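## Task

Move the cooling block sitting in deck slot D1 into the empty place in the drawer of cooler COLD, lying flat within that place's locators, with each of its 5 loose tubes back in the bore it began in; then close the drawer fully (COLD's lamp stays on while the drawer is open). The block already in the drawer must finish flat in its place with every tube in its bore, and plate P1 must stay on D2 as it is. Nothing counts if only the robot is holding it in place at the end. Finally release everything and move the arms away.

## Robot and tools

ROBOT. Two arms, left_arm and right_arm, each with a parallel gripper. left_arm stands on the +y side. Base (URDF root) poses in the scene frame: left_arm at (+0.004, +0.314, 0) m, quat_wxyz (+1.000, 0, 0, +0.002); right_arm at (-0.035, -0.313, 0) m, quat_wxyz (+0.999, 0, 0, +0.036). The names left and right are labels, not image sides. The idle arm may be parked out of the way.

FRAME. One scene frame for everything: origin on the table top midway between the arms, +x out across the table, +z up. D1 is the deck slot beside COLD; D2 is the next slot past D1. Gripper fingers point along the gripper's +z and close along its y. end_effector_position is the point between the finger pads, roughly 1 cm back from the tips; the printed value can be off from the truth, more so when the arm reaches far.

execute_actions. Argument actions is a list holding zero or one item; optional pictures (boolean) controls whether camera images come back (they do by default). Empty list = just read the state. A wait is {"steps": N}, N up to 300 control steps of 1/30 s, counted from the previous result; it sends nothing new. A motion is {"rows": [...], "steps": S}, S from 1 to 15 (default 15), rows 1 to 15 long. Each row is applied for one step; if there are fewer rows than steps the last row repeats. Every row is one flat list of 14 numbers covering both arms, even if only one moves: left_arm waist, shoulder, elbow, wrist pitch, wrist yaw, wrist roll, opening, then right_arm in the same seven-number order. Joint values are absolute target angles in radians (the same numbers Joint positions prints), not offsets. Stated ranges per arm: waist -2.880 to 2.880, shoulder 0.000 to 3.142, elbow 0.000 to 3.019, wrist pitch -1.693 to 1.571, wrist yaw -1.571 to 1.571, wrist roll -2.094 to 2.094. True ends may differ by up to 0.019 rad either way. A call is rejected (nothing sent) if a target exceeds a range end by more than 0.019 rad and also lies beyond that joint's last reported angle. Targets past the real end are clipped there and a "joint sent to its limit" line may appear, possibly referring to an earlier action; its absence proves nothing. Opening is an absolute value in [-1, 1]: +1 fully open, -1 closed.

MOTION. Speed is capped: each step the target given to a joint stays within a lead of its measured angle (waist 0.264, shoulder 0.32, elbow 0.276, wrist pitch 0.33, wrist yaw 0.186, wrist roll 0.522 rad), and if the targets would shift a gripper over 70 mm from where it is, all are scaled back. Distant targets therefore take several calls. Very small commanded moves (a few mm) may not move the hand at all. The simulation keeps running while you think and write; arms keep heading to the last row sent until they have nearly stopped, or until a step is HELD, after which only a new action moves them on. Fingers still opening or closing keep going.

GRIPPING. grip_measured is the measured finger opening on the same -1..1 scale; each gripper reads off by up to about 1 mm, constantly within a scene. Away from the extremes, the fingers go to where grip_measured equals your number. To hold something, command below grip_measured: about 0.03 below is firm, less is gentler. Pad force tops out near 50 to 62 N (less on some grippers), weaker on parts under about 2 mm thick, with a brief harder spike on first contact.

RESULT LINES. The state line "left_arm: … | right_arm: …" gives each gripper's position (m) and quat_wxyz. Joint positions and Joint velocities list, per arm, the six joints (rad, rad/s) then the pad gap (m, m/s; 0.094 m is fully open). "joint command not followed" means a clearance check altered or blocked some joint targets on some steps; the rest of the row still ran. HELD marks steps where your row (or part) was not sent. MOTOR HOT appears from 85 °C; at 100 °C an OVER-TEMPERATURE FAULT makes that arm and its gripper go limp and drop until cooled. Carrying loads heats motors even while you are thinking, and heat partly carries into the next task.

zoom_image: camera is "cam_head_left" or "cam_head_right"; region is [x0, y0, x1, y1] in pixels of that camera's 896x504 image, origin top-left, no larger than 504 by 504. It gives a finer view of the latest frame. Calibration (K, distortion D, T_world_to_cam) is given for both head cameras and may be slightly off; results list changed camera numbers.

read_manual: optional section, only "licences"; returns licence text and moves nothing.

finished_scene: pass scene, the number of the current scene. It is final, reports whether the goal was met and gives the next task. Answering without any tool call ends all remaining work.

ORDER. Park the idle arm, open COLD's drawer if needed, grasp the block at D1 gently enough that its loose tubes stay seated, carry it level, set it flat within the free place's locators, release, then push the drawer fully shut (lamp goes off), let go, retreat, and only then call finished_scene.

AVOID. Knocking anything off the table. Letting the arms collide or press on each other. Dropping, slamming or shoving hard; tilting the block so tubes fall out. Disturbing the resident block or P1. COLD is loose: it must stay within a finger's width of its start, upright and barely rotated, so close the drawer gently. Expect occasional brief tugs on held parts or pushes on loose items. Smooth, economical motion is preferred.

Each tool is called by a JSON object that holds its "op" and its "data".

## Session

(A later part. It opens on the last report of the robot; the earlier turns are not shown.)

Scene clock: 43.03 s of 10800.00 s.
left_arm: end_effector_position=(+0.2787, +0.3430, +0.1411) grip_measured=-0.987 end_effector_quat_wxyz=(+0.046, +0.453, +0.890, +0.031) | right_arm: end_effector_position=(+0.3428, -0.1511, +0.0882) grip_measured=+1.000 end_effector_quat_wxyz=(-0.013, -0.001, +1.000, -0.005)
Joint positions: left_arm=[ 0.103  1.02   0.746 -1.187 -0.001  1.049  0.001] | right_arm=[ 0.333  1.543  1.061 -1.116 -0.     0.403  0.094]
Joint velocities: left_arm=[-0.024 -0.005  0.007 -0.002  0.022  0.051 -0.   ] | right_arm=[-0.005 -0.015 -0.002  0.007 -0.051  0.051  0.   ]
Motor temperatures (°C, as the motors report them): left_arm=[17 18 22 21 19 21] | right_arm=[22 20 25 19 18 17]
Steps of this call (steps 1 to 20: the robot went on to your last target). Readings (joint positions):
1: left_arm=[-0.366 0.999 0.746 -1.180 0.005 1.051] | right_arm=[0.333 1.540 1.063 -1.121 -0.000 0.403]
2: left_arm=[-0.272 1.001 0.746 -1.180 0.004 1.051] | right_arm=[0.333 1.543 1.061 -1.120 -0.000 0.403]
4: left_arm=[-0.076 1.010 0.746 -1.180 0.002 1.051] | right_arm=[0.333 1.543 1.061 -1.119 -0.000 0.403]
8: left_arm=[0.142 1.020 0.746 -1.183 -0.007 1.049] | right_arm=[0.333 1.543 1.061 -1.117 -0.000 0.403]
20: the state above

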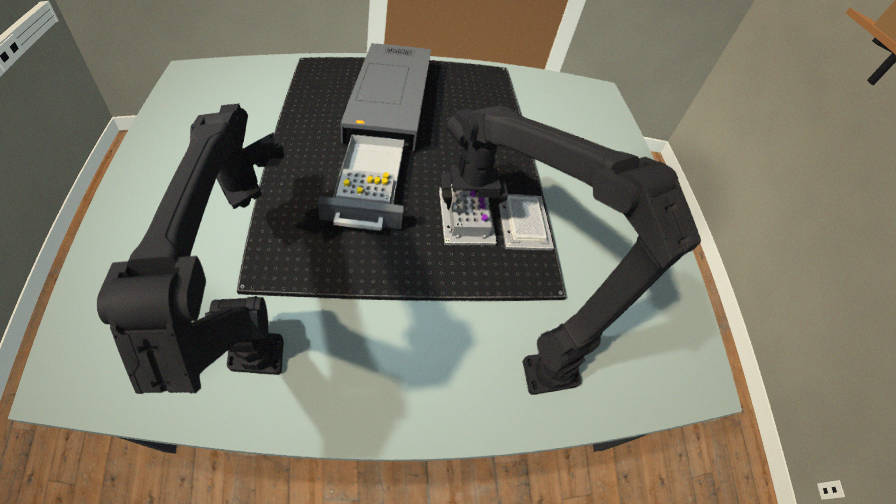

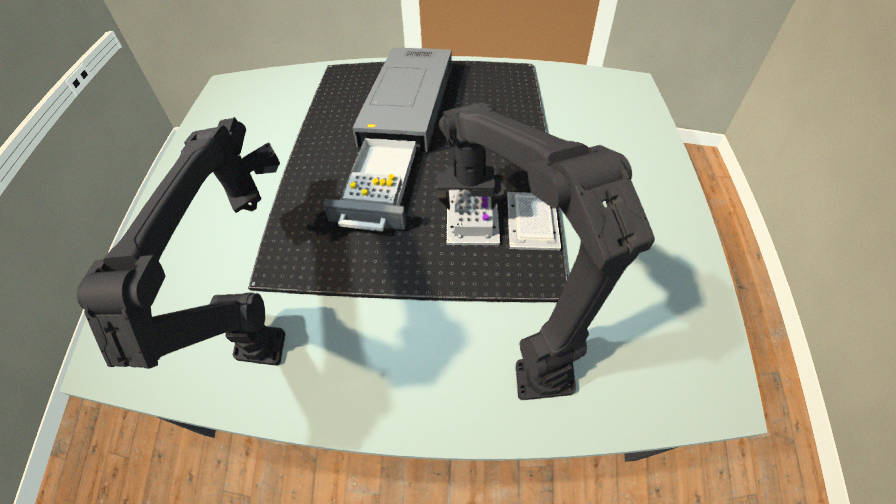

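{"op": "execute_actions", "data": {"actions": [{"rows":[[0.1,1.03,0.76,-1.2,0,1.04,-1,0.31,1.55,1.13,-1.1,0,0.36,1],[0.1,1.03,0.76,-1.2,0,1.04,-1,0.3,1.56,1.14,-1.09,0,0.36,1],[0.1,1.03,0.76,-1.2,0,1.04,-1,0.292,1.575,1.15,-1.08,0,0.36,1],[0.1,1.03,0.76,-1.2,0,1.04,-1,0.292,1.59,1.155,-1.075,0,0.36,1]]}]}}

{"op": "zoom_image", "data": {"camera": "cam_head_right", "region": [420, 150, 540, 255]}}

{"op": "zoom_image", "data": {"camera": "cam_head_left", "region": [420, 150, 540, 255]}}

Scene clock: 46.23 s of 10800.00 s.
left_arm: end_effector_position=(+0.2787, +0.3430, +0.1411) grip_measured=-0.987 end_effector_quat_wxyz=(+0.046, +0.453, +0.890, +0.031) | right_arm: end_effector_position=(+0.3752, -0.1511, +0.0921) grip_measured=+1.000 end_effector_quat_wxyz=(+0.011, -0.004, +1.000, +0.004)
Joint positions: left_arm=[ 0.103  1.02   0.746 -1.187 -0.001  1.049  0.001] | right_arm=[ 0.304  1.58   1.117 -1.083 -0.     0.369  0.094]
Joint velocities: left_arm=[-0.034  0.005 -0.012 -0.007  0.037 -0.007  0.   ] | right_arm=[ 0.005 -0.015 -0.002  0.007  0.007 -0.037  0.   ]
Motor temperatures (°C, as the motors report them): left_arm=[17 18 23 21 19 21] | right_arm=[22 20 25 19 18 17]
Steps of this call (steps 1 to 15: the robot went on to your last target; steps 16 to 81: nothing new was sent; steps 82 to 96: all 15 steps of this action). Readings (joint positions):
82: left_arm=[0.103 1.020 0.746 -1.187 -0.001 1.049] | right_arm=[0.333 1.543 1.063 -1.116 -0.000 0.397]
83: left_arm=[0.103 1.020 0.746 -1.187 -0.001 1.049] | right_arm=[0.332 1.544 1.067 -1.115 -0.000 0.391]
85: left_arm=[0.103 1.020 0.746 -1.187 -0.001 1.049] | right_arm=[0.325 1.552 1.084 -1.104 -0.000 0.383]
89: left_arm=[0.103 1.020 0.746 -1.187 -0.001 1.049] | right_arm=[0.308 1.576 1.116 -1.085 -0.000 0.374]
96: the state above

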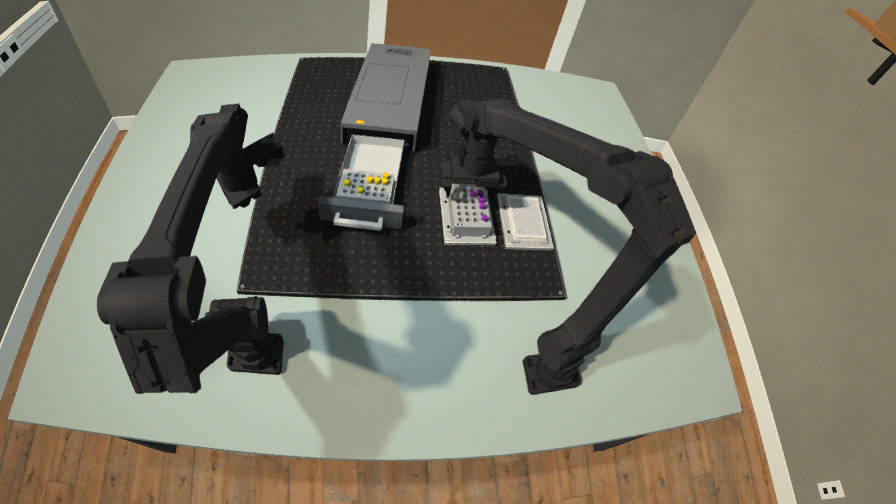

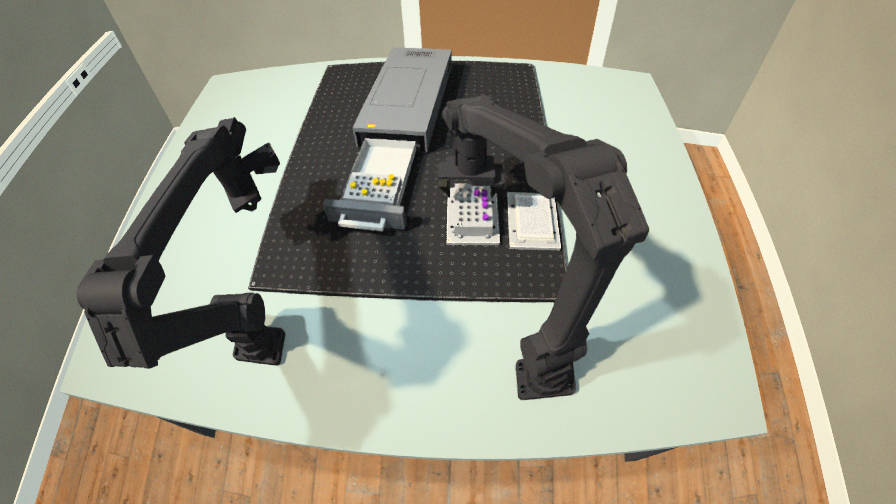

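Region (420, 150, 540, 255) of cam_head_right's 896x504 image, scaled by 4.200, with more detail than that image has; it fills the top 441 rows of this view, and the rest is white.

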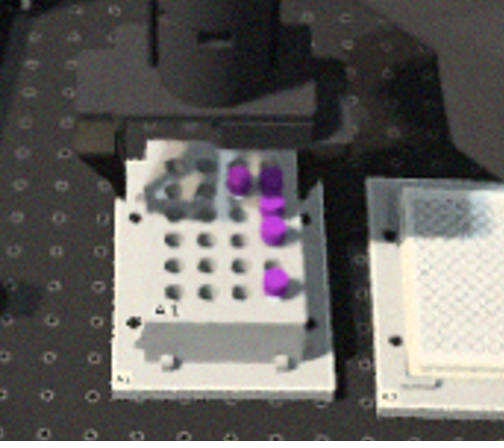

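Region (420, 150, 540, 255) of cam_head_left's 896x504 image, scaled by 4.200, with more detail than that image has; it fills the top 441 rows of this view, and the rest is white.

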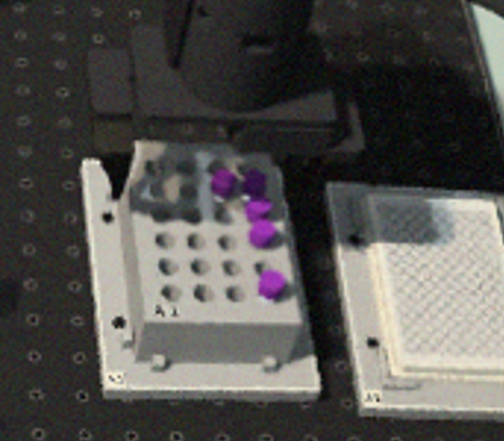

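{"op": "execute_actions", "data": {"actions": [{"rows":[[0.1,1.03,0.76,-1.2,0,1.04,-1,0.277,1.59,1.13,-1.075,0,0.355,1],[0.1,1.03,0.76,-1.2,0,1.04,-1,0.277,1.6,1.12,-1.065,0,0.355,1],[0.1,1.03,0.76,-1.2,0,1.04,-1,0.277,1.61,1.11,-1.055,0,0.355,1],[0.1,1.03,0.76,-1.2,0,1.04,-1,0.277,1.62,1.1,-1.04,0,0.355,1]]}]}}

{"op": "zoom_image", "data": {"camera": "cam_head_right", "region": [420, 150, 540, 255]}}

{"op": "zoom_image", "data": {"camera": "cam_head_left", "region": [420, 150, 540, 255]}}

Scene clock: 50.50 s of 10800.00 s.
left_arm: end_effector_position=(+0.2787, +0.3430, +0.1411) grip_measured=-0.987 end_effector_quat_wxyz=(+0.046, +0.453, +0.890, +0.031) | right_arm: end_effector_position=(+0.3735, -0.1574, +0.0700) grip_measured=+1.000 end_effector_quat_wxyz=(-0.001, -0.001, +1.000, -0.000)
Joint positions: left_arm=[ 0.103  1.02   0.746 -1.187 -0.001  1.049  0.001] | right_arm=[ 0.293  1.615  1.094 -1.053 -0.     0.363  0.094]
Joint velocities: left_arm=[-0.015 -0.005 -0.007 -0.002 -0.037 -0.066 -0.001] | right_arm=[ 0.005 -0.015  0.002  0.027 -0.037  0.022  0.   ]
Motor temperatures (°C, as the motors report them): left_arm=[17 18 23 21 19 21] | right_arm=[22 20 25 19 18 17]
Steps of this call (steps 1 to 15: the robot went on to your last target; steps 16 to 90: nothing new was sent; then 0.77 s passed at rest; steps 91 to 105: all 15 steps of this action). Readings (joint positions):
91: left_arm=[0.103 1.020 0.746 -1.187 -0.001 1.049] | right_arm=[0.304 1.580 1.117 -1.083 -0.000 0.367]
92: left_arm=[0.103 1.020 0.746 -1.187 -0.001 1.049] | right_arm=[0.302 1.580 1.117 -1.082 -0.000 0.366]
94: left_arm=[0.103 1.020 0.746 -1.187 -0.001 1.049] | right_arm=[0.299 1.585 1.114 -1.070 -0.000 0.365]
98: left_arm=[0.103 1.020 0.746 -1.187 -0.001 1.049] | right_arm=[0.293 1.604 1.101 -1.053 -0.000 0.363]
105: the state above

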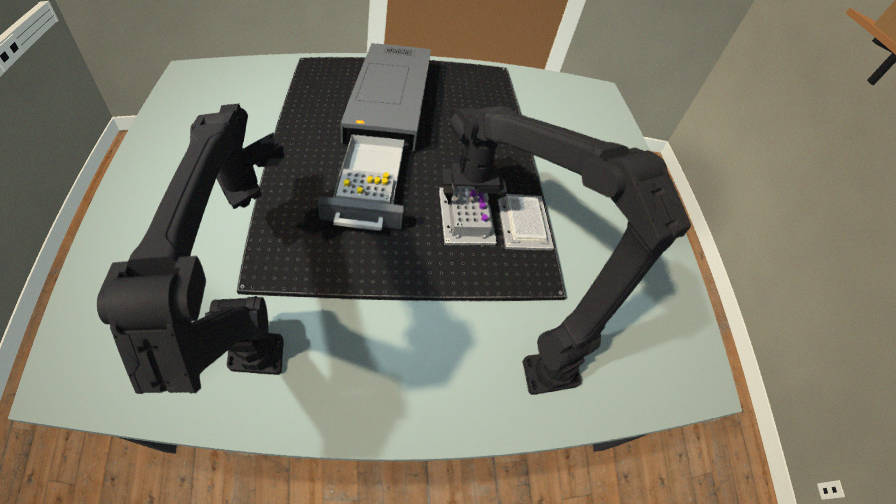

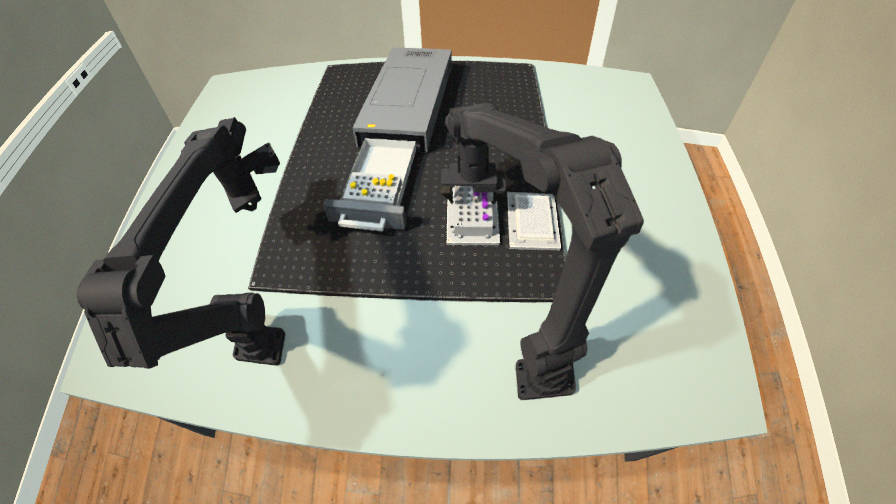

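Region (420, 150, 540, 255) of cam_head_right's 896x504 image, scaled by 4.200, with more detail than that image has; it fills the top 441 rows of this view, and the rest is white.

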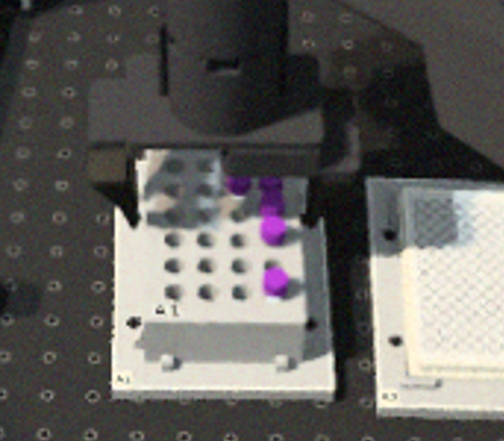

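Region (420, 150, 540, 255) of cam_head_left's 896x504 image, scaled by 4.200, with more detail than that image has; it fills the top 441 rows of this view, and the rest is white.

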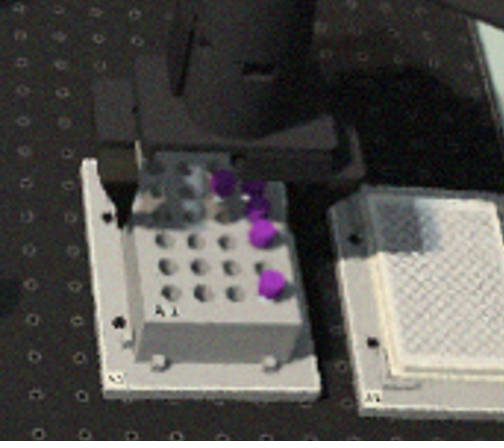

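{"op": "execute_actions", "data": {"actions": [{"rows":[[0.1,1.03,0.76,-1.2,0,1.04,-1,0.29,1.625,1.09,-1.03,0,0.355,1],[0.1,1.03,0.76,-1.2,0,1.04,-1,0.29,1.63,1.08,-1.015,0,0.355,1],[0.1,1.03,0.76,-1.2,0,1.04,-1,0.29,1.635,1.07,-1,0,0.355,1],[0.1,1.03,0.76,-1.2,0,1.04,-1,0.29,1.64,1.061,-0.984,0,0.355,1]]}], "pictures": false}}

{"op": "execute_actions", "data": {"actions": [{"rows":[[0.1,1.03,0.76,-1.2,0,1.04,-1,0.29,1.64,1.061,-0.984,0,0.355,0.9],[0.1,1.03,0.76,-1.2,0,1.04,-1,0.29,1.64,1.061,-0.984,0,0.355,0.85],[0.1,1.03,0.76,-1.2,0,1.04,-1,0.29,1.64,1.061,-0.984,0,0.355,0.82],[0.1,1.03,0.76,-1.2,0,1.04,-1,0.29,1.64,1.061,-0.984,0,0.355,0.75]],"steps":10}]}}

{"op": "zoom_image", "data": {"camera": "cam_head_left", "region": [420, 150, 540, 255]}}

Scene clock: 54.40 s of 10800.00 s.
left_arm: end_effector_position=(+0.2787, +0.3430, +0.1411) grip_measured=-0.987 end_effector_quat_wxyz=(+0.046, +0.453, +0.890, +0.031) | right_arm: end_effector_position=(+0.3692, -0.1590, +0.0500) grip_measured=+1.000 end_effector_quat_wxyz=(-0.001, -0.001, +1.000, -0.000)
Joint positions: left_arm=[ 0.103  1.02   0.746 -1.187 -0.001  1.049  0.001] | right_arm=[ 0.293  1.633  1.055 -0.996 -0.     0.362  0.094]
Joint velocities: left_arm=[-0.015  0.015  0.012  0.007 -0.037 -0.022 -0.   ] | right_arm=[-0.015  0.005  0.012  0.007 -0.066 -0.022  0.   ]
Motor temperatures (°C, as the motors report them): left_arm=[17 18 23 21 19 21] | right_arm=[22 20 25 19 18 17]
Steps of this call (steps 1 to 15: the robot went on to your last target; steps 16 to 90: nothing new was sent; then 0.40 s passed at rest; steps 91 to 105: all 15 steps of this action). Readings (joint positions):
91: left_arm=[0.103 1.020 0.746 -1.187 -0.001 1.049] | right_arm=[0.293 1.615 1.093 -1.050 -0.000 0.363]
92: left_arm=[0.103 1.020 0.746 -1.187 -0.001 1.049] | right_arm=[0.293 1.615 1.090 -1.043 -0.000 0.363]
94: left_arm=[0.103 1.020 0.746 -1.187 -0.001 1.049] | right_arm=[0.293 1.615 1.079 -1.019 -0.000 0.362]
98: left_arm=[0.103 1.020 0.746 -1.187 -0.001 1.049] | right_arm=[0.293 1.626 1.059 -0.999 -0.000 0.362]
105: the state above

Scene clock: 54.73 s of 10800.00 s.
left_arm: end_effector_position=(+0.2787, +0.3430, +0.1411) grip_measured=-0.987 end_effector_quat_wxyz=(+0.046, +0.453, +0.890, +0.031) | right_arm: end_effector_position=(+0.3695, -0.1579, +0.0499) grip_measured=+0.811 end_effector_quat_wxyz=(-0.001, -0.002, +1.000, +0.003)
Joint positions: left_arm=[ 0.103  1.02   0.746 -1.187 -0.001  1.049  0.001] | right_arm=[ 0.293  1.633  1.055 -0.993 -0.006  0.361  0.085]
Joint velocities: left_arm=[ 0.005 -0.015  0.002 -0.007 -0.007  0.022  0.001] | right_arm=[ 0.005 -0.005 -0.002  0.007 -0.007 -0.066 -0.001]
Motor temperatures (°C, as the motors report them): left_arm=[17 18 23 21 19 21] | right_arm=[22 20 25 19 18 17]
Steps of this call (steps 1 to 10: all 10 steps of this action). Readings (joint positions):
1: left_arm=[0.103 1.020 0.746 -1.187 -0.001 1.049] | right_arm=[0.293 1.633 1.055 -0.996 -0.000 0.362]
2: left_arm=[0.103 1.020 0.746 -1.187 -0.001 1.049] | right_arm=[0.293 1.633 1.055 -0.995 -0.002 0.362]
4: left_arm=[0.103 1.020 0.746 -1.187 -0.001 1.049] | right_arm=[0.293 1.633 1.055 -0.993 -0.006 0.361]
8: left_arm=[0.103 1.020 0.746 -1.187 -0.001 1.049] | right_arm=[0.293 1.633 1.055 -0.993 -0.006 0.361]
10: the state above

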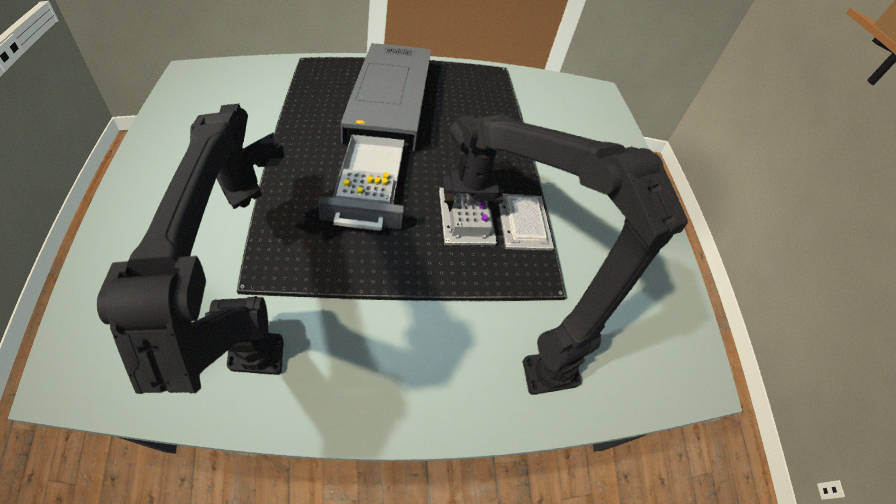

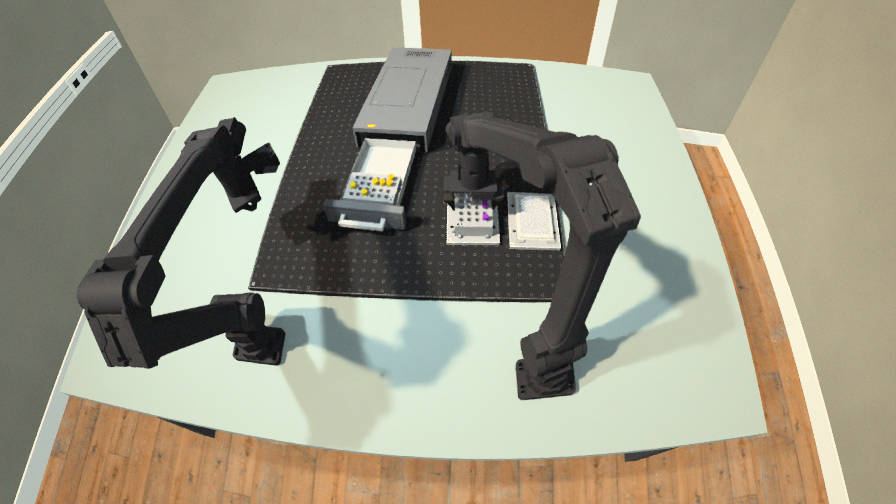

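Region (420, 150, 540, 255) of cam_head_left's 896x504 image, scaled by 4.200, with more detail than that image has; it fills the top 441 rows of this view, and the rest is white.

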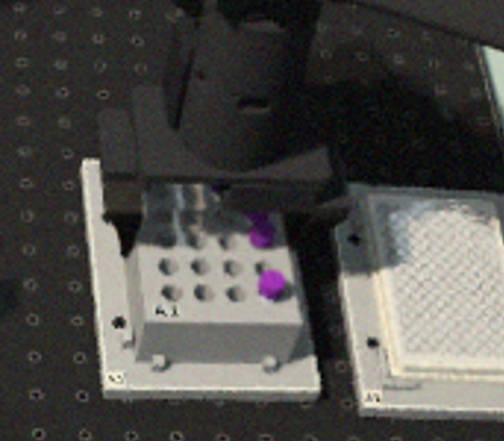

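{"op": "execute_actions", "data": {"actions": [{"rows":[[0.1,1.03,0.76,-1.2,0,1.04,-1,0.29,1.62,1.1,-1,0,0.355,0.75],[0.1,1.03,0.76,-1.2,0,1.04,-1,0.29,1.612,1.111,-1.015,0,0.355,0.75],[0.1,1.03,0.76,-1.2,0,1.04,-1,0.29,1.603,1.122,-1.03,0,0.355,0.75],[0.1,1.03,0.76,-1.2,0,1.04,-1,0.29,1.594,1.133,-1.05,0,0.355,0.75],[0.1,1.03,0.76,-1.2,0,1.04,-1,0.29,1.585,1.144,-1.07,0,0.355,0.75],[0.1,1.03,0.76,-1.2,0,1.04,-1,0.29,1.576,1.155,-1.09,0,0.355,0.75],[0.1,1.03,0.76,-1.2,0,1.04,-1,0.29,1.567,1.166,-1.11,0,0.355,0.75],[0.1,1.03,0.76,-1.2,0,1.04,-1,0.29,1.558,1.177,-1.13,0,0.355,0.75],[0.1,1.03,0.76,-1.2,0,1.04,-1,0.29,1.549,1.188,-1.15,0,0.355,0.75],[0.1,1.03,0.76,-1.2,0,1.04,-1,0.29,1.54,1.2,-1.17,0,0.355,0.75],[0.1,1.03,0.76,-1.2,0,1.04,-1,0.29,1.532,1.212,-1.19,0,0.355,0.75],[0.1,1.03,0.76,-1.2,0,1.04,-1,0.29,1.524,1.224,-1.21,0,0.355,0.75],[0.1,1.03,0.76,-1.2,0,1.04,-1,0.29,1.516,1.236,-1.23,0,0.355,0.75],[0.1,1.03,0.76,-1.2,0,1.04,-1,0.29,1.508,1.248,-1.25,0,0.355,0.75],[0.1,1.03,0.76,-1.2,0,1.04,-1,0.29,1.5,1.26,-1.27,0,0.355,0.75]]}], "pictures": false}}

{"op": "execute_actions", "data": {"actions": [{"rows":[[0.1,1.03,0.76,-1.2,0,1.04,-1,0.3,1.5,1.27,-1.28,0,0.3,0.75],[0.1,1.03,0.76,-1.2,0,1.04,-1,0.31,1.51,1.29,-1.29,0,0.24,0.75],[0.1,1.03,0.76,-1.2,0,1.04,-1,0.32,1.525,1.32,-1.3,0,0.16,0.75],[0.1,1.03,0.76,-1.2,0,1.04,-1,0.335,1.545,1.35,-1.31,0,0.08,0.75],[0.1,1.03,0.76,-1.2,0,1.04,-1,0.35,1.565,1.38,-1.32,0,0,0.75],[0.1,1.03,0.76,-1.2,0,1.04,-1,0.365,1.585,1.41,-1.33,0,-0.08,0.75],[0.1,1.03,0.76,-1.2,0,1.04,-1,0.38,1.605,1.44,-1.34,0,-0.16,0.75],[0.1,1.03,0.76,-1.2,0,1.04,-1,0.395,1.625,1.47,-1.35,0,-0.24,0.75],[0.1,1.03,0.76,-1.2,0,1.04,-1,0.41,1.645,1.5,-1.36,0,-0.32,0.75],[0.1,1.03,0.76,-1.2,0,1.04,-1,0.425,1.665,1.53,-1.37,0,-0.4,0.75],[0.1,1.03,0.76,-1.2,0,1.04,-1,0.44,1.685,1.56,-1.38,0,-0.48,0.75],[0.1,1.03,0.76,-1.2,0,1.04,-1,0.455,1.705,1.59,-1.39,0,-0.56,0.75],[0.1,1.03,0.76,-1.2,0,1.04,-1,0.47,1.725,1.62,-1.4,0,-0.64,0.75],[0.1,1.03,0.76,-1.2,0,1.04,-1,0.485,1.745,1.65,-1.41,0,-0.72,0.75],[0.1,1.03,0.76,-1.2,0,1.04,-1,0.5,1.76,1.67,-1.42,0,-0.83,0.75]]}]}}

Scene clock: 63.50 s of 10800.00 s.
left_arm: end_effector_position=(+0.2787, +0.3430, +0.1411) grip_measured=-0.987 end_effector_quat_wxyz=(+0.046, +0.453, +0.890, +0.031) | right_arm: end_effector_position=(+0.3530, -0.1649, +0.0879) grip_measured=+0.811 end_effector_quat_wxyz=(-0.047, -0.002, +0.999, -0.017)
Joint positions: left_arm=[ 0.103  1.02   0.746 -1.187 -0.001  1.049  0.001] | right_arm=[ 0.293  1.599  1.124 -1.197 -0.002  0.36   0.085]
Joint velocities: left_arm=[-0.005 -0.005  0.002 -0.002 -0.007 -0.051 -0.001] | right_arm=[ 0.005 -0.142  0.134 -0.53   0.066 -0.007  0.   ]
Motor temperatures (°C, as the motors report them): left_arm=[17 18 24 21 19 21] | right_arm=[22 20 24 19 18 17]
Steps of this call (steps 1 to 15: the robot went on to your last target; steps 16 to 90: nothing new was sent; then 5.27 s passed at rest; steps 91 to 105: all 15 steps of this action). Readings (joint positions):
91: left_arm=[0.103 1.020 0.746 -1.187 -0.001 1.049] | right_arm=[0.293 1.633 1.055 -0.993 -0.006 0.361]
92: left_arm=[0.103 1.020 0.746 -1.187 -0.001 1.049] | right_arm=[0.293 1.633 1.056 -0.995 -0.006 0.360]
94: left_arm=[0.103 1.020 0.746 -1.187 -0.001 1.049] | right_arm=[0.293 1.633 1.060 -1.001 -0.006 0.360]
98: left_arm=[0.103 1.020 0.746 -1.187 -0.001 1.049] | right_arm=[0.293 1.633 1.087 -1.051 -0.007 0.360]
105: the state above

Scene clock: 64.00 s of 10800.00 s.
left_arm: end_effector_position=(+0.2787, +0.3430, +0.1411) grip_measured=-0.987 end_effector_quat_wxyz=(+0.046, +0.453, +0.890, +0.031) | right_arm: end_effector_position=(+0.4094, -0.0893, +0.1393) grip_measured=+0.811 end_effector_quat_wxyz=(-0.037, -0.365, +0.930, -0.005)
Joint positions: left_arm=[ 0.103  1.02   0.746 -1.187 -0.001  1.049  0.001] | right_arm=[ 0.396  1.732  1.443 -1.357  0.003 -0.28   0.085]
Joint velocities: left_arm=[ 0.005 -0.015 -0.007  0.007 -0.081 -0.037  0.   ] | right_arm=[ 0.454  0.611  0.901 -0.227  0.037 -1.78   0.001]
Motor temperatures (°C, as the motors report them): left_arm=[17 18 24 21 19 21] | right_arm=[22 20 24 19 18 17]
Steps of this call (steps 1 to 15: all 15 steps of this action). Readings (joint positions):
1: left_arm=[0.103 1.020 0.746 -1.187 -0.001 1.049] | right_arm=[0.293 1.594 1.129 -1.213 -0.002 0.354]
2: left_arm=[0.103 1.020 0.746 -1.187 -0.001 1.049] | right_arm=[0.293 1.590 1.136 -1.229 -0.002 0.341]
4: left_arm=[0.103 1.020 0.746 -1.187 -0.001 1.049] | right_arm=[0.293 1.589 1.158 -1.257 -0.001 0.290]
8: left_arm=[0.103 1.020 0.746 -1.187 -0.001 1.049] | right_arm=[0.309 1.611 1.234 -1.299 0.002 0.125]
15: the state above

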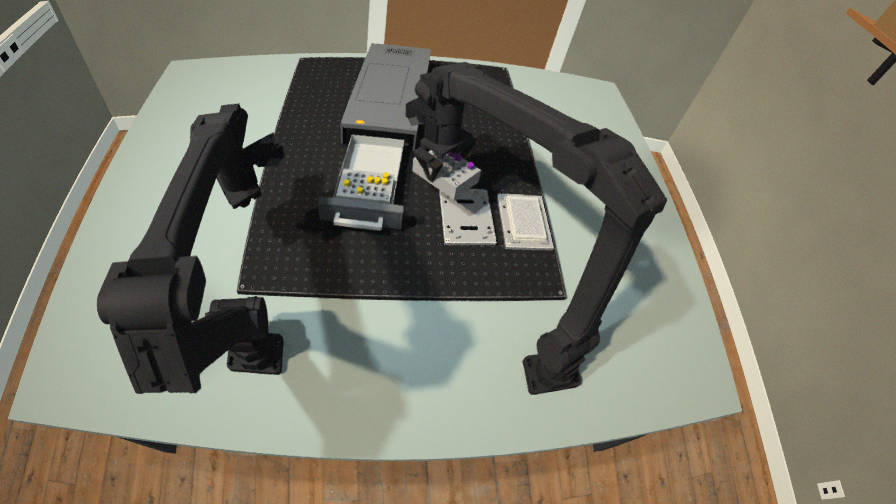

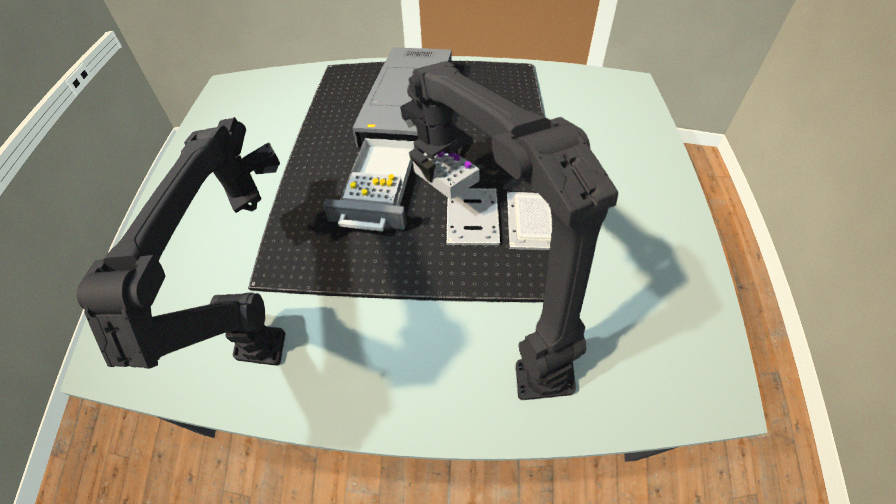

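{"op": "execute_actions", "data": {"actions": [{"steps":20}], "pictures": false}}

Scene clock: 64.67 s of 10800.00 s.
left_arm: end_effector_position=(+0.2787, +0.3430, +0.1411) grip_measured=-0.987 end_effector_quat_wxyz=(+0.046, +0.453, +0.890, +0.031) | right_arm: end_effector_position=(+0.4103, -0.0178, +0.1473) grip_measured=+0.811 end_effector_quat_wxyz=(-0.033, -0.644, +0.764, +0.005)
Joint positions: left_arm=[ 0.103  1.02   0.746 -1.187 -0.001  1.049  0.001] | right_arm=[ 0.513  1.815  1.58  -1.403 -0.003 -0.815  0.085]
Joint velocities: left_arm=[-0.005 -0.005 -0.017 -0.012  0.051  0.022  0.   ] | right_arm=[-0.015  0.005 -0.007  0.007 -0.037 -0.037  0.   ]
Motor temperatures (°C, as the motors report them): left_arm=[17 18 24 21 19 21] | right_arm=[22 20 25 19 18 17]
Steps of this call (steps 1 to 20: the robot went on to your last target). Readings (joint positions):
1: left_arm=[0.103 1.020 0.746 -1.187 -0.001 1.049] | right_arm=[0.412 1.753 1.473 -1.363 0.003 -0.348]
2: left_arm=[0.103 1.020 0.746 -1.187 -0.001 1.049] | right_arm=[0.428 1.771 1.500 -1.369 0.003 -0.417]
4: left_arm=[0.103 1.020 0.746 -1.187 -0.001 1.049] | right_arm=[0.460 1.800 1.542 -1.375 0.001 -0.543]
8: left_arm=[0.103 1.020 0.746 -1.187 -0.001 1.049] | right_arm=[0.506 1.815 1.574 -1.387 -0.006 -0.707]
20: the state above

{"op": "execute_actions", "data": {"actions": [{"rows":[[0.1,1.03,0.76,-1.2,0,1.04,-1,0.52,1.77,1.69,-1.39,0,-0.82,0.75],[0.1,1.03,0.76,-1.2,0,1.04,-1,0.525,1.78,1.715,-1.39,0,-0.82,0.75],[0.1,1.03,0.76,-1.2,0,1.04,-1,0.53,1.79,1.74,-1.39,0,-0.82,0.75],[0.1,1.03,0.76,-1.2,0,1.04,-1,0.535,1.805,1.765,-1.39,0,-0.82,0.75],[0.1,1.03,0.76,-1.2,0,1.04,-1,0.54,1.82,1.79,-1.39,0,-0.82,0.75],[0.1,1.03,0.76,-1.2,0,1.04,-1,0.545,1.835,1.815,-1.4,0,-0.82,0.75],[0.1,1.03,0.76,-1.2,0,1.04,-1,0.55,1.85,1.84,-1.41,0,-0.82,0.75],[0.1,1.03,0.76,-1.2,0,1.04,-1,0.555,1.865,1.865,-1.42,0,-0.82,0.75],[0.1,1.03,0.76,-1.2,0,1.04,-1,0.555,1.88,1.89,-1.43,0,-0.82,0.75],[0.1,1.03,0.76,-1.2,0,1.04,-1,0.555,1.895,1.915,-1.44,0,-0.82,0.75],[0.1,1.03,0.76,-1.2,0,1.04,-1,0.555,1.91,1.94,-1.45,0,-0.82,0.75],[0.1,1.03,0.76,-1.2,0,1.04,-1,0.555,1.925,1.965,-1.46,0,-0.82,0.75],[0.1,1.03,0.76,-1.2,0,1.04,-1,0.555,1.94,1.99,-1.47,0,-0.82,0.75],[0.1,1.03,0.76,-1.2,0,1.04,-1,0.555,1.955,2.015,-1.48,0,-0.82,0.75],[0.1,1.03,0.76,-1.2,0,1.04,-1,0.555,1.97,2.04,-1.49,0,-0.82,0.75]]}], "pictures": false}}

{"op": "execute_actions", "data": {"actions": [{"rows":[[0.1,1.03,0.76,-1.2,0,1.04,-1,0.555,1.985,2.065,-1.5,0,-0.82,0.75],[0.1,1.03,0.76,-1.2,0,1.04,-1,0.555,2,2.09,-1.51,0,-0.82,0.75],[0.1,1.03,0.76,-1.2,0,1.04,-1,0.555,2.015,2.115,-1.52,0,-0.82,0.75],[0.1,1.03,0.76,-1.2,0,1.04,-1,0.555,2.03,2.14,-1.53,0,-0.82,0.75],[0.1,1.03,0.76,-1.2,0,1.04,-1,0.555,2.045,2.16,-1.535,0,-0.82,0.75],[0.1,1.03,0.76,-1.2,0,1.04,-1,0.555,2.06,2.18,-1.54,0,-0.82,0.75],[0.1,1.03,0.76,-1.2,0,1.04,-1,0.555,2.075,2.2,-1.545,0,-0.82,0.75],[0.1,1.03,0.76,-1.2,0,1.04,-1,0.555,2.085,2.21,-1.545,0,-0.82,0.75],[0.1,1.03,0.76,-1.2,0,1.04,-1,0.555,2.095,2.22,-1.545,0,-0.82,0.75],[0.1,1.03,0.76,-1.2,0,1.04,-1,0.555,2.105,2.23,-1.545,0,-0.82,0.75]]}], "pictures": false}}

{"op": "execute_actions", "data": {"actions": [{"steps":12}]}}

{"op": "zoom_image", "data": {"camera": "cam_head_left", "region": [310, 90, 450, 210]}}

Scene clock: 71.40 s of 10800.00 s.
left_arm: end_effector_position=(+0.2787, +0.3430, +0.1411) grip_measured=-0.987 end_effector_quat_wxyz=(+0.046, +0.453, +0.890, +0.031) | right_arm: end_effector_position=(+0.4755, +0.0400, +0.1643) grip_measured=+0.811 end_effector_quat_wxyz=(+0.008, -0.655, +0.756, +0.000)
Joint positions: left_arm=[ 0.103  1.02   0.746 -1.187 -0.001  1.049  0.001] | right_arm=[ 0.533  1.985  1.882 -1.45  -0.002 -0.823  0.085]
Joint velocities: left_arm=[-0.015 -0.005 -0.017  0.007 -0.037 -0.051  0.   ] | right_arm=[ 0.073  0.474  0.789 -0.291 -0.051 -0.037 -0.001]
Motor temperatures (°C, as the motors report them): left_arm=[17 18 24 21 19 21] | right_arm=[22 21 27 19 18 17]
Steps of this call (steps 1 to 30: the robot went on to your last target; steps 31 to 90: nothing new was sent; then 3.23 s passed at rest; steps 91 to 105: all 15 steps of this action). Readings (joint positions):
91: left_arm=[0.103 1.020 0.746 -1.187 -0.001 1.049] | right_arm=[0.513 1.815 1.581 -1.403 -0.003 -0.823]
92: left_arm=[0.103 1.020 0.746 -1.187 -0.001 1.049] | right_arm=[0.513 1.816 1.584 -1.402 -0.003 -0.823]
94: left_arm=[0.103 1.020 0.746 -1.187 -0.001 1.049] | right_arm=[0.513 1.824 1.601 -1.402 -0.003 -0.823]
98: left_arm=[0.103 1.020 0.746 -1.187 -0.001 1.049] | right_arm=[0.516 1.868 1.683 -1.403 -0.002 -0.823]
105: the state above

Scene clock: 71.90 s of 10800.00 s.
left_arm: end_effector_position=(+0.2787, +0.3430, +0.1411) grip_measured=-0.987 end_effector_quat_wxyz=(+0.046, +0.453, +0.890, +0.031) | right_arm: end_effector_position=(+0.5156, +0.0754, +0.1540) grip_measured=+0.811 end_effector_quat_wxyz=(+0.009, -0.658, +0.753, +0.000)
Joint positions: left_arm=[ 0.103  1.02   0.746 -1.187 -0.001  1.049  0.001] | right_arm=[ 0.542  2.156  2.132 -1.53  -0.002 -0.823  0.085]
Joint velocities: left_arm=[-0.015 -0.005 -0.007 -0.012  0.066 -0.007  0.   ] | right_arm=[-0.015  0.063 -0.002 -0.051  0.022 -0.051 -0.   ]
Motor temperatures (°C, as the motors report them): left_arm=[17 18 24 21 19 21] | right_arm=[22 21 27 19 18 17]
Steps of this call (steps 1 to 15: all 15 steps of this action). Readings (joint positions):
1: left_arm=[0.103 1.020 0.746 -1.187 -0.001 1.049] | right_arm=[0.535 2.001 1.909 -1.461 -0.002 -0.823]
2: left_arm=[0.103 1.020 0.746 -1.187 -0.001 1.049] | right_arm=[0.537 2.017 1.935 -1.471 -0.002 -0.823]
4: left_arm=[0.103 1.020 0.746 -1.187 -0.001 1.049] | right_arm=[0.541 2.049 1.987 -1.493 -0.002 -0.823]
8: left_arm=[0.103 1.020 0.746 -1.187 -0.001 1.049] | right_arm=[0.542 2.108 2.083 -1.525 -0.002 -0.823]
15: the state above

Scene clock: 72.30 s of 10800.00 s.
left_arm: end_effector_position=(+0.2787, +0.3430, +0.1411) grip_measured=-0.987 end_effector_quat_wxyz=(+0.046, +0.453, +0.890, +0.031) | right_arm: end_effector_position=(+0.5153, +0.0752, +0.1501) grip_measured=+0.811 end_effector_quat_wxyz=(+0.005, -0.658, +0.753, +0.001)
Joint positions: left_arm=[ 0.103  1.02   0.746 -1.187 -0.001  1.049  0.001] | right_arm=[ 0.542  2.162  2.132 -1.532 -0.002 -0.823  0.085]
Joint velocities: left_arm=[ 0.005 -0.005 -0.007 -0.017 -0.022  0.037  0.   ] | right_arm=[ 0.024  0.005 -0.007 -0.012 -0.007 -0.037 -0.   ]
Motor temperatures (°C, as the motors report them): left_arm=[17 18 24 21 19 21] | right_arm=[22 21 27 19 18 17]
Steps of this call (steps 1 to 12: the robot went on to your last target). Readings (joint positions):
1: left_arm=[0.103 1.020 0.746 -1.187 -0.001 1.049] | right_arm=[0.542 2.158 2.132 -1.531 -0.002 -0.823]
2: left_arm=[0.103 1.020 0.746 -1.187 -0.001 1.049] | right_arm=[0.542 2.160 2.132 -1.532 -0.002 -0.823]
4: left_arm=[0.103 1.020 0.746 -1.187 -0.001 1.049] | right_arm=[0.542 2.162 2.132 -1.532 -0.002 -0.823]
8: left_arm=[0.103 1.020 0.746 -1.187 -0.001 1.049] | right_arm=[0.542 2.162 2.132 -1.532 -0.002 -0.823]
12: the state above

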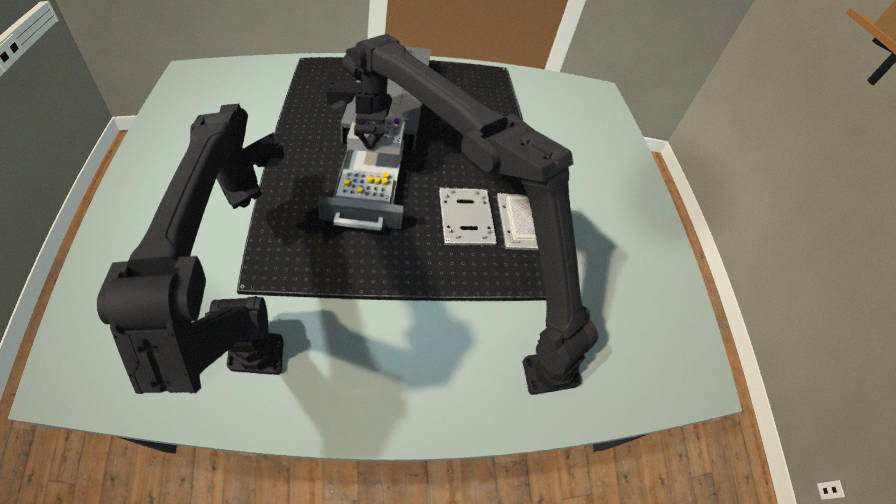

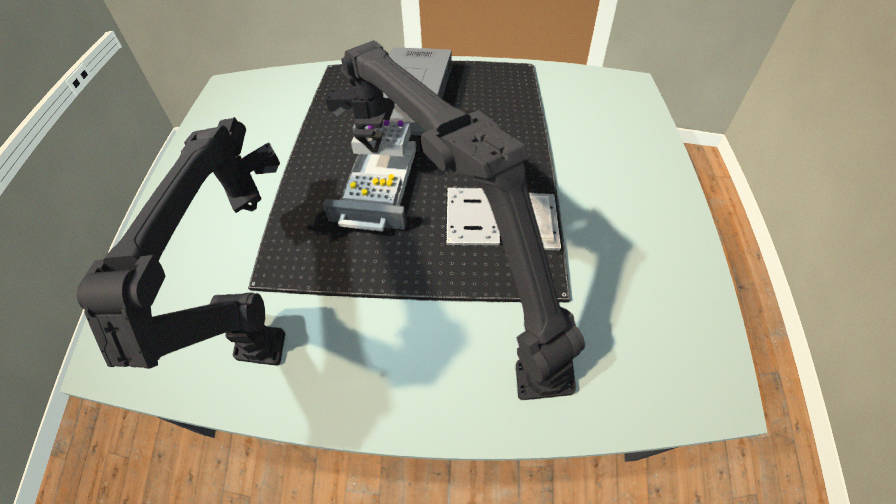

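Region (310, 90, 450, 210) of cam_head_left's 896x504 image, scaled by 3.600, with more detail than that image has; it fills the top 432 rows of this view, and the rest is white.

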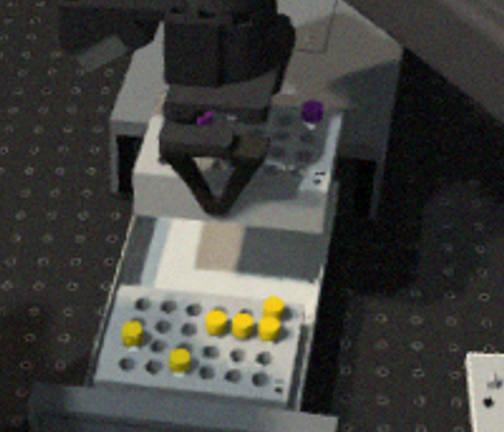

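{"op": "execute_actions", "data": {"actions": [{"rows":[[0.1,1.03,0.76,-1.2,0,1.04,-1,0.56,2.11,2.2,-1.52,0,-0.81,0.75],[0.1,1.03,0.76,-1.2,0,1.04,-1,0.565,2.115,2.19,-1.51,0,-0.8,0.75],[0.1,1.03,0.76,-1.2,0,1.04,-1,0.57,2.12,2.18,-1.5,0,-0.79,0.75],[0.1,1.03,0.76,-1.2,0,1.04,-1,0.57,2.125,2.175,-1.49,0,-0.79,0.75],[0.1,1.03,0.76,-1.2,0,1.04,-1,0.57,2.13,2.17,-1.48,0,-0.79,0.75],[0.1,1.03,0.76,-1.2,0,1.04,-1,0.57,2.135,2.163,-1.47,0,-0.79,0.75],[0.1,1.03,0.76,-1.2,0,1.04,-1,0.57,2.14,2.155,-1.46,0,-0.79,0.75]]}], "pictures": false}}

{"op": "execute_actions", "data": {"actions": [{"steps":10}]}}

{"op": "zoom_image", "data": {"camera": "cam_head_left", "region": [310, 90, 450, 210]}}

{"op": "zoom_image", "data": {"camera": "cam_head_right", "region": [310, 90, 450, 210]}}

Scene clock: 78.37 s of 10800.00 s.
left_arm: end_effector_position=(+0.2787, +0.3430, +0.1411) grip_measured=-0.987 end_effector_quat_wxyz=(+0.046, +0.453, +0.890, +0.031) | right_arm: end_effector_position=(+0.5187, +0.0891, +0.1245) grip_measured=+0.811 end_effector_quat_wxyz=(+0.013, -0.654, +0.756, +0.000)
Joint positions: left_arm=[ 0.103  1.02   0.746 -1.187 -0.001  1.049  0.001] | right_arm=[ 0.556  2.191  2.115 -1.469 -0.002 -0.799  0.085]
Joint velocities: left_arm=[ 0.005 -0.015 -0.002  0.007 -0.037 -0.022  0.001] | right_arm=[ 0.024  0.063 -0.042 -0.007 -0.066  0.066 -0.   ]
Motor temperatures (°C, as the motors report them): left_arm=[17 18 24 21 19 21] | right_arm=[22 22 28 19 18 17]
Steps of this call (steps 1 to 15: the robot went on to your last target; steps 16 to 90: nothing new was sent; then 2.57 s passed at rest; steps 91 to 105: all 15 steps of this action). Readings (joint positions):
91: left_arm=[0.103 1.020 0.746 -1.187 -0.001 1.049] | right_arm=[0.542 2.162 2.132 -1.532 -0.002 -0.822]
92: left_arm=[0.103 1.020 0.746 -1.187 -0.001 1.049] | right_arm=[0.542 2.162 2.132 -1.530 -0.002 -0.819]
94: left_arm=[0.103 1.020 0.746 -1.187 -0.001 1.049] | right_arm=[0.543 2.162 2.132 -1.519 -0.002 -0.812]
98: left_arm=[0.103 1.020 0.746 -1.187 -0.001 1.049] | right_arm=[0.548 2.169 2.129 -1.481 -0.002 -0.803]
105: the state above

Scene clock: 78.70 s of 10800.00 s.
left_arm: end_effector_position=(+0.2787, +0.3430, +0.1411) grip_measured=-0.987 end_effector_quat_wxyz=(+0.046, +0.453, +0.890, +0.031) | right_arm: end_effector_position=(+0.5178, +0.0888, +0.1188) grip_measured=+0.811 end_effector_quat_wxyz=(+0.008, -0.654, +0.756, +0.000)
Joint positions: left_arm=[ 0.103  1.02   0.746 -1.187 -0.001  1.049  0.001] | right_arm=[ 0.556  2.198  2.112 -1.469 -0.002 -0.798  0.085]
Joint velocities: left_arm=[-0.005 -0.015  0.007  0.002  0.007 -0.066 -0.   ] | right_arm=[ 0.015 -0.005 -0.007 -0.002 -0.066 -0.022 -0.   ]
Motor temperatures (°C, as the motors report them): left_arm=[17 18 24 21 19 21] | right_arm=[22 22 28 19 18 17]
Steps of this call (steps 1 to 10: the robot went on to your last target). Readings (joint positions):
1: left_arm=[0.103 1.020 0.746 -1.187 -0.001 1.049] | right_arm=[0.556 2.193 2.114 -1.469 -0.002 -0.799]
2: left_arm=[0.103 1.020 0.746 -1.187 -0.001 1.049] | right_arm=[0.556 2.195 2.113 -1.469 -0.002 -0.798]
4: left_arm=[0.103 1.020 0.746 -1.187 -0.001 1.049] | right_arm=[0.556 2.198 2.112 -1.469 -0.002 -0.798]
8: left_arm=[0.103 1.020 0.746 -1.187 -0.001 1.049] | right_arm=[0.556 2.198 2.112 -1.469 -0.002 -0.798]
10: the state above

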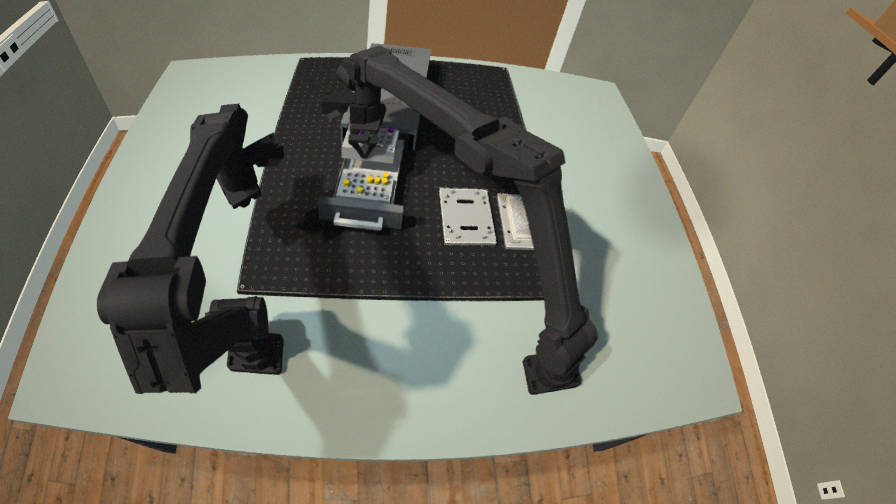

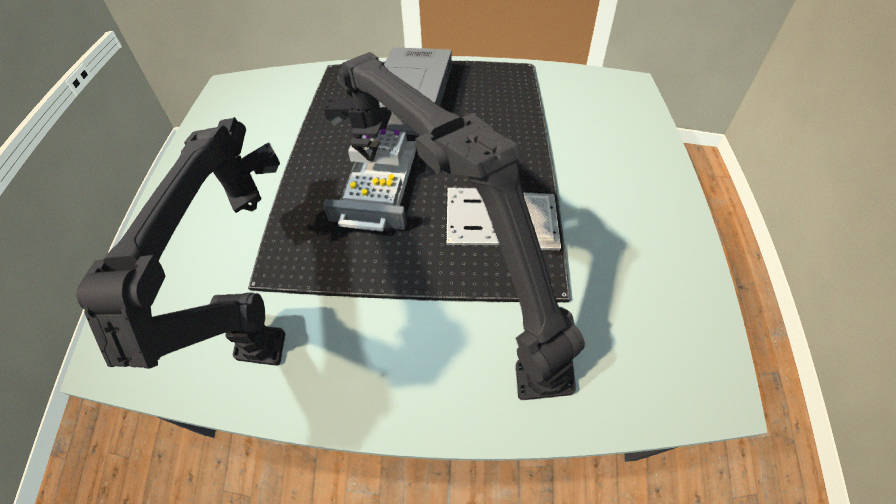

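Region (310, 90, 450, 210) of cam_head_left's 896x504 image, scaled by 3.600, with more detail than that image has; it fills the top 432 rows of this view, and the rest is white.

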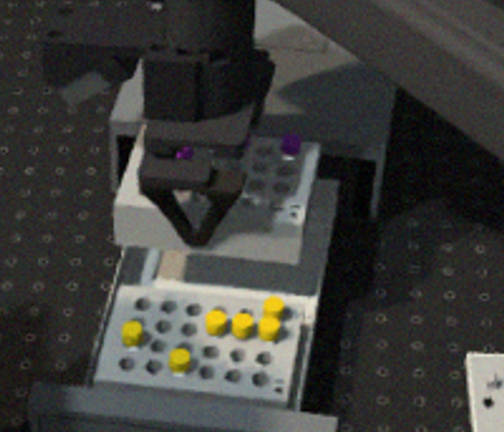

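Region (310, 90, 450, 210) of cam_head_right's 896x504 image, scaled by 3.600, with more detail than that image has; it fills the top 432 rows of this view, and the rest is white.

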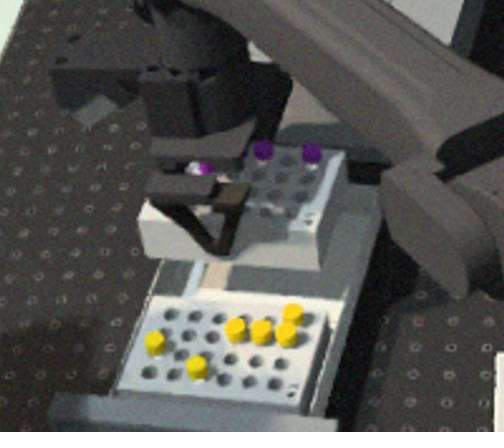

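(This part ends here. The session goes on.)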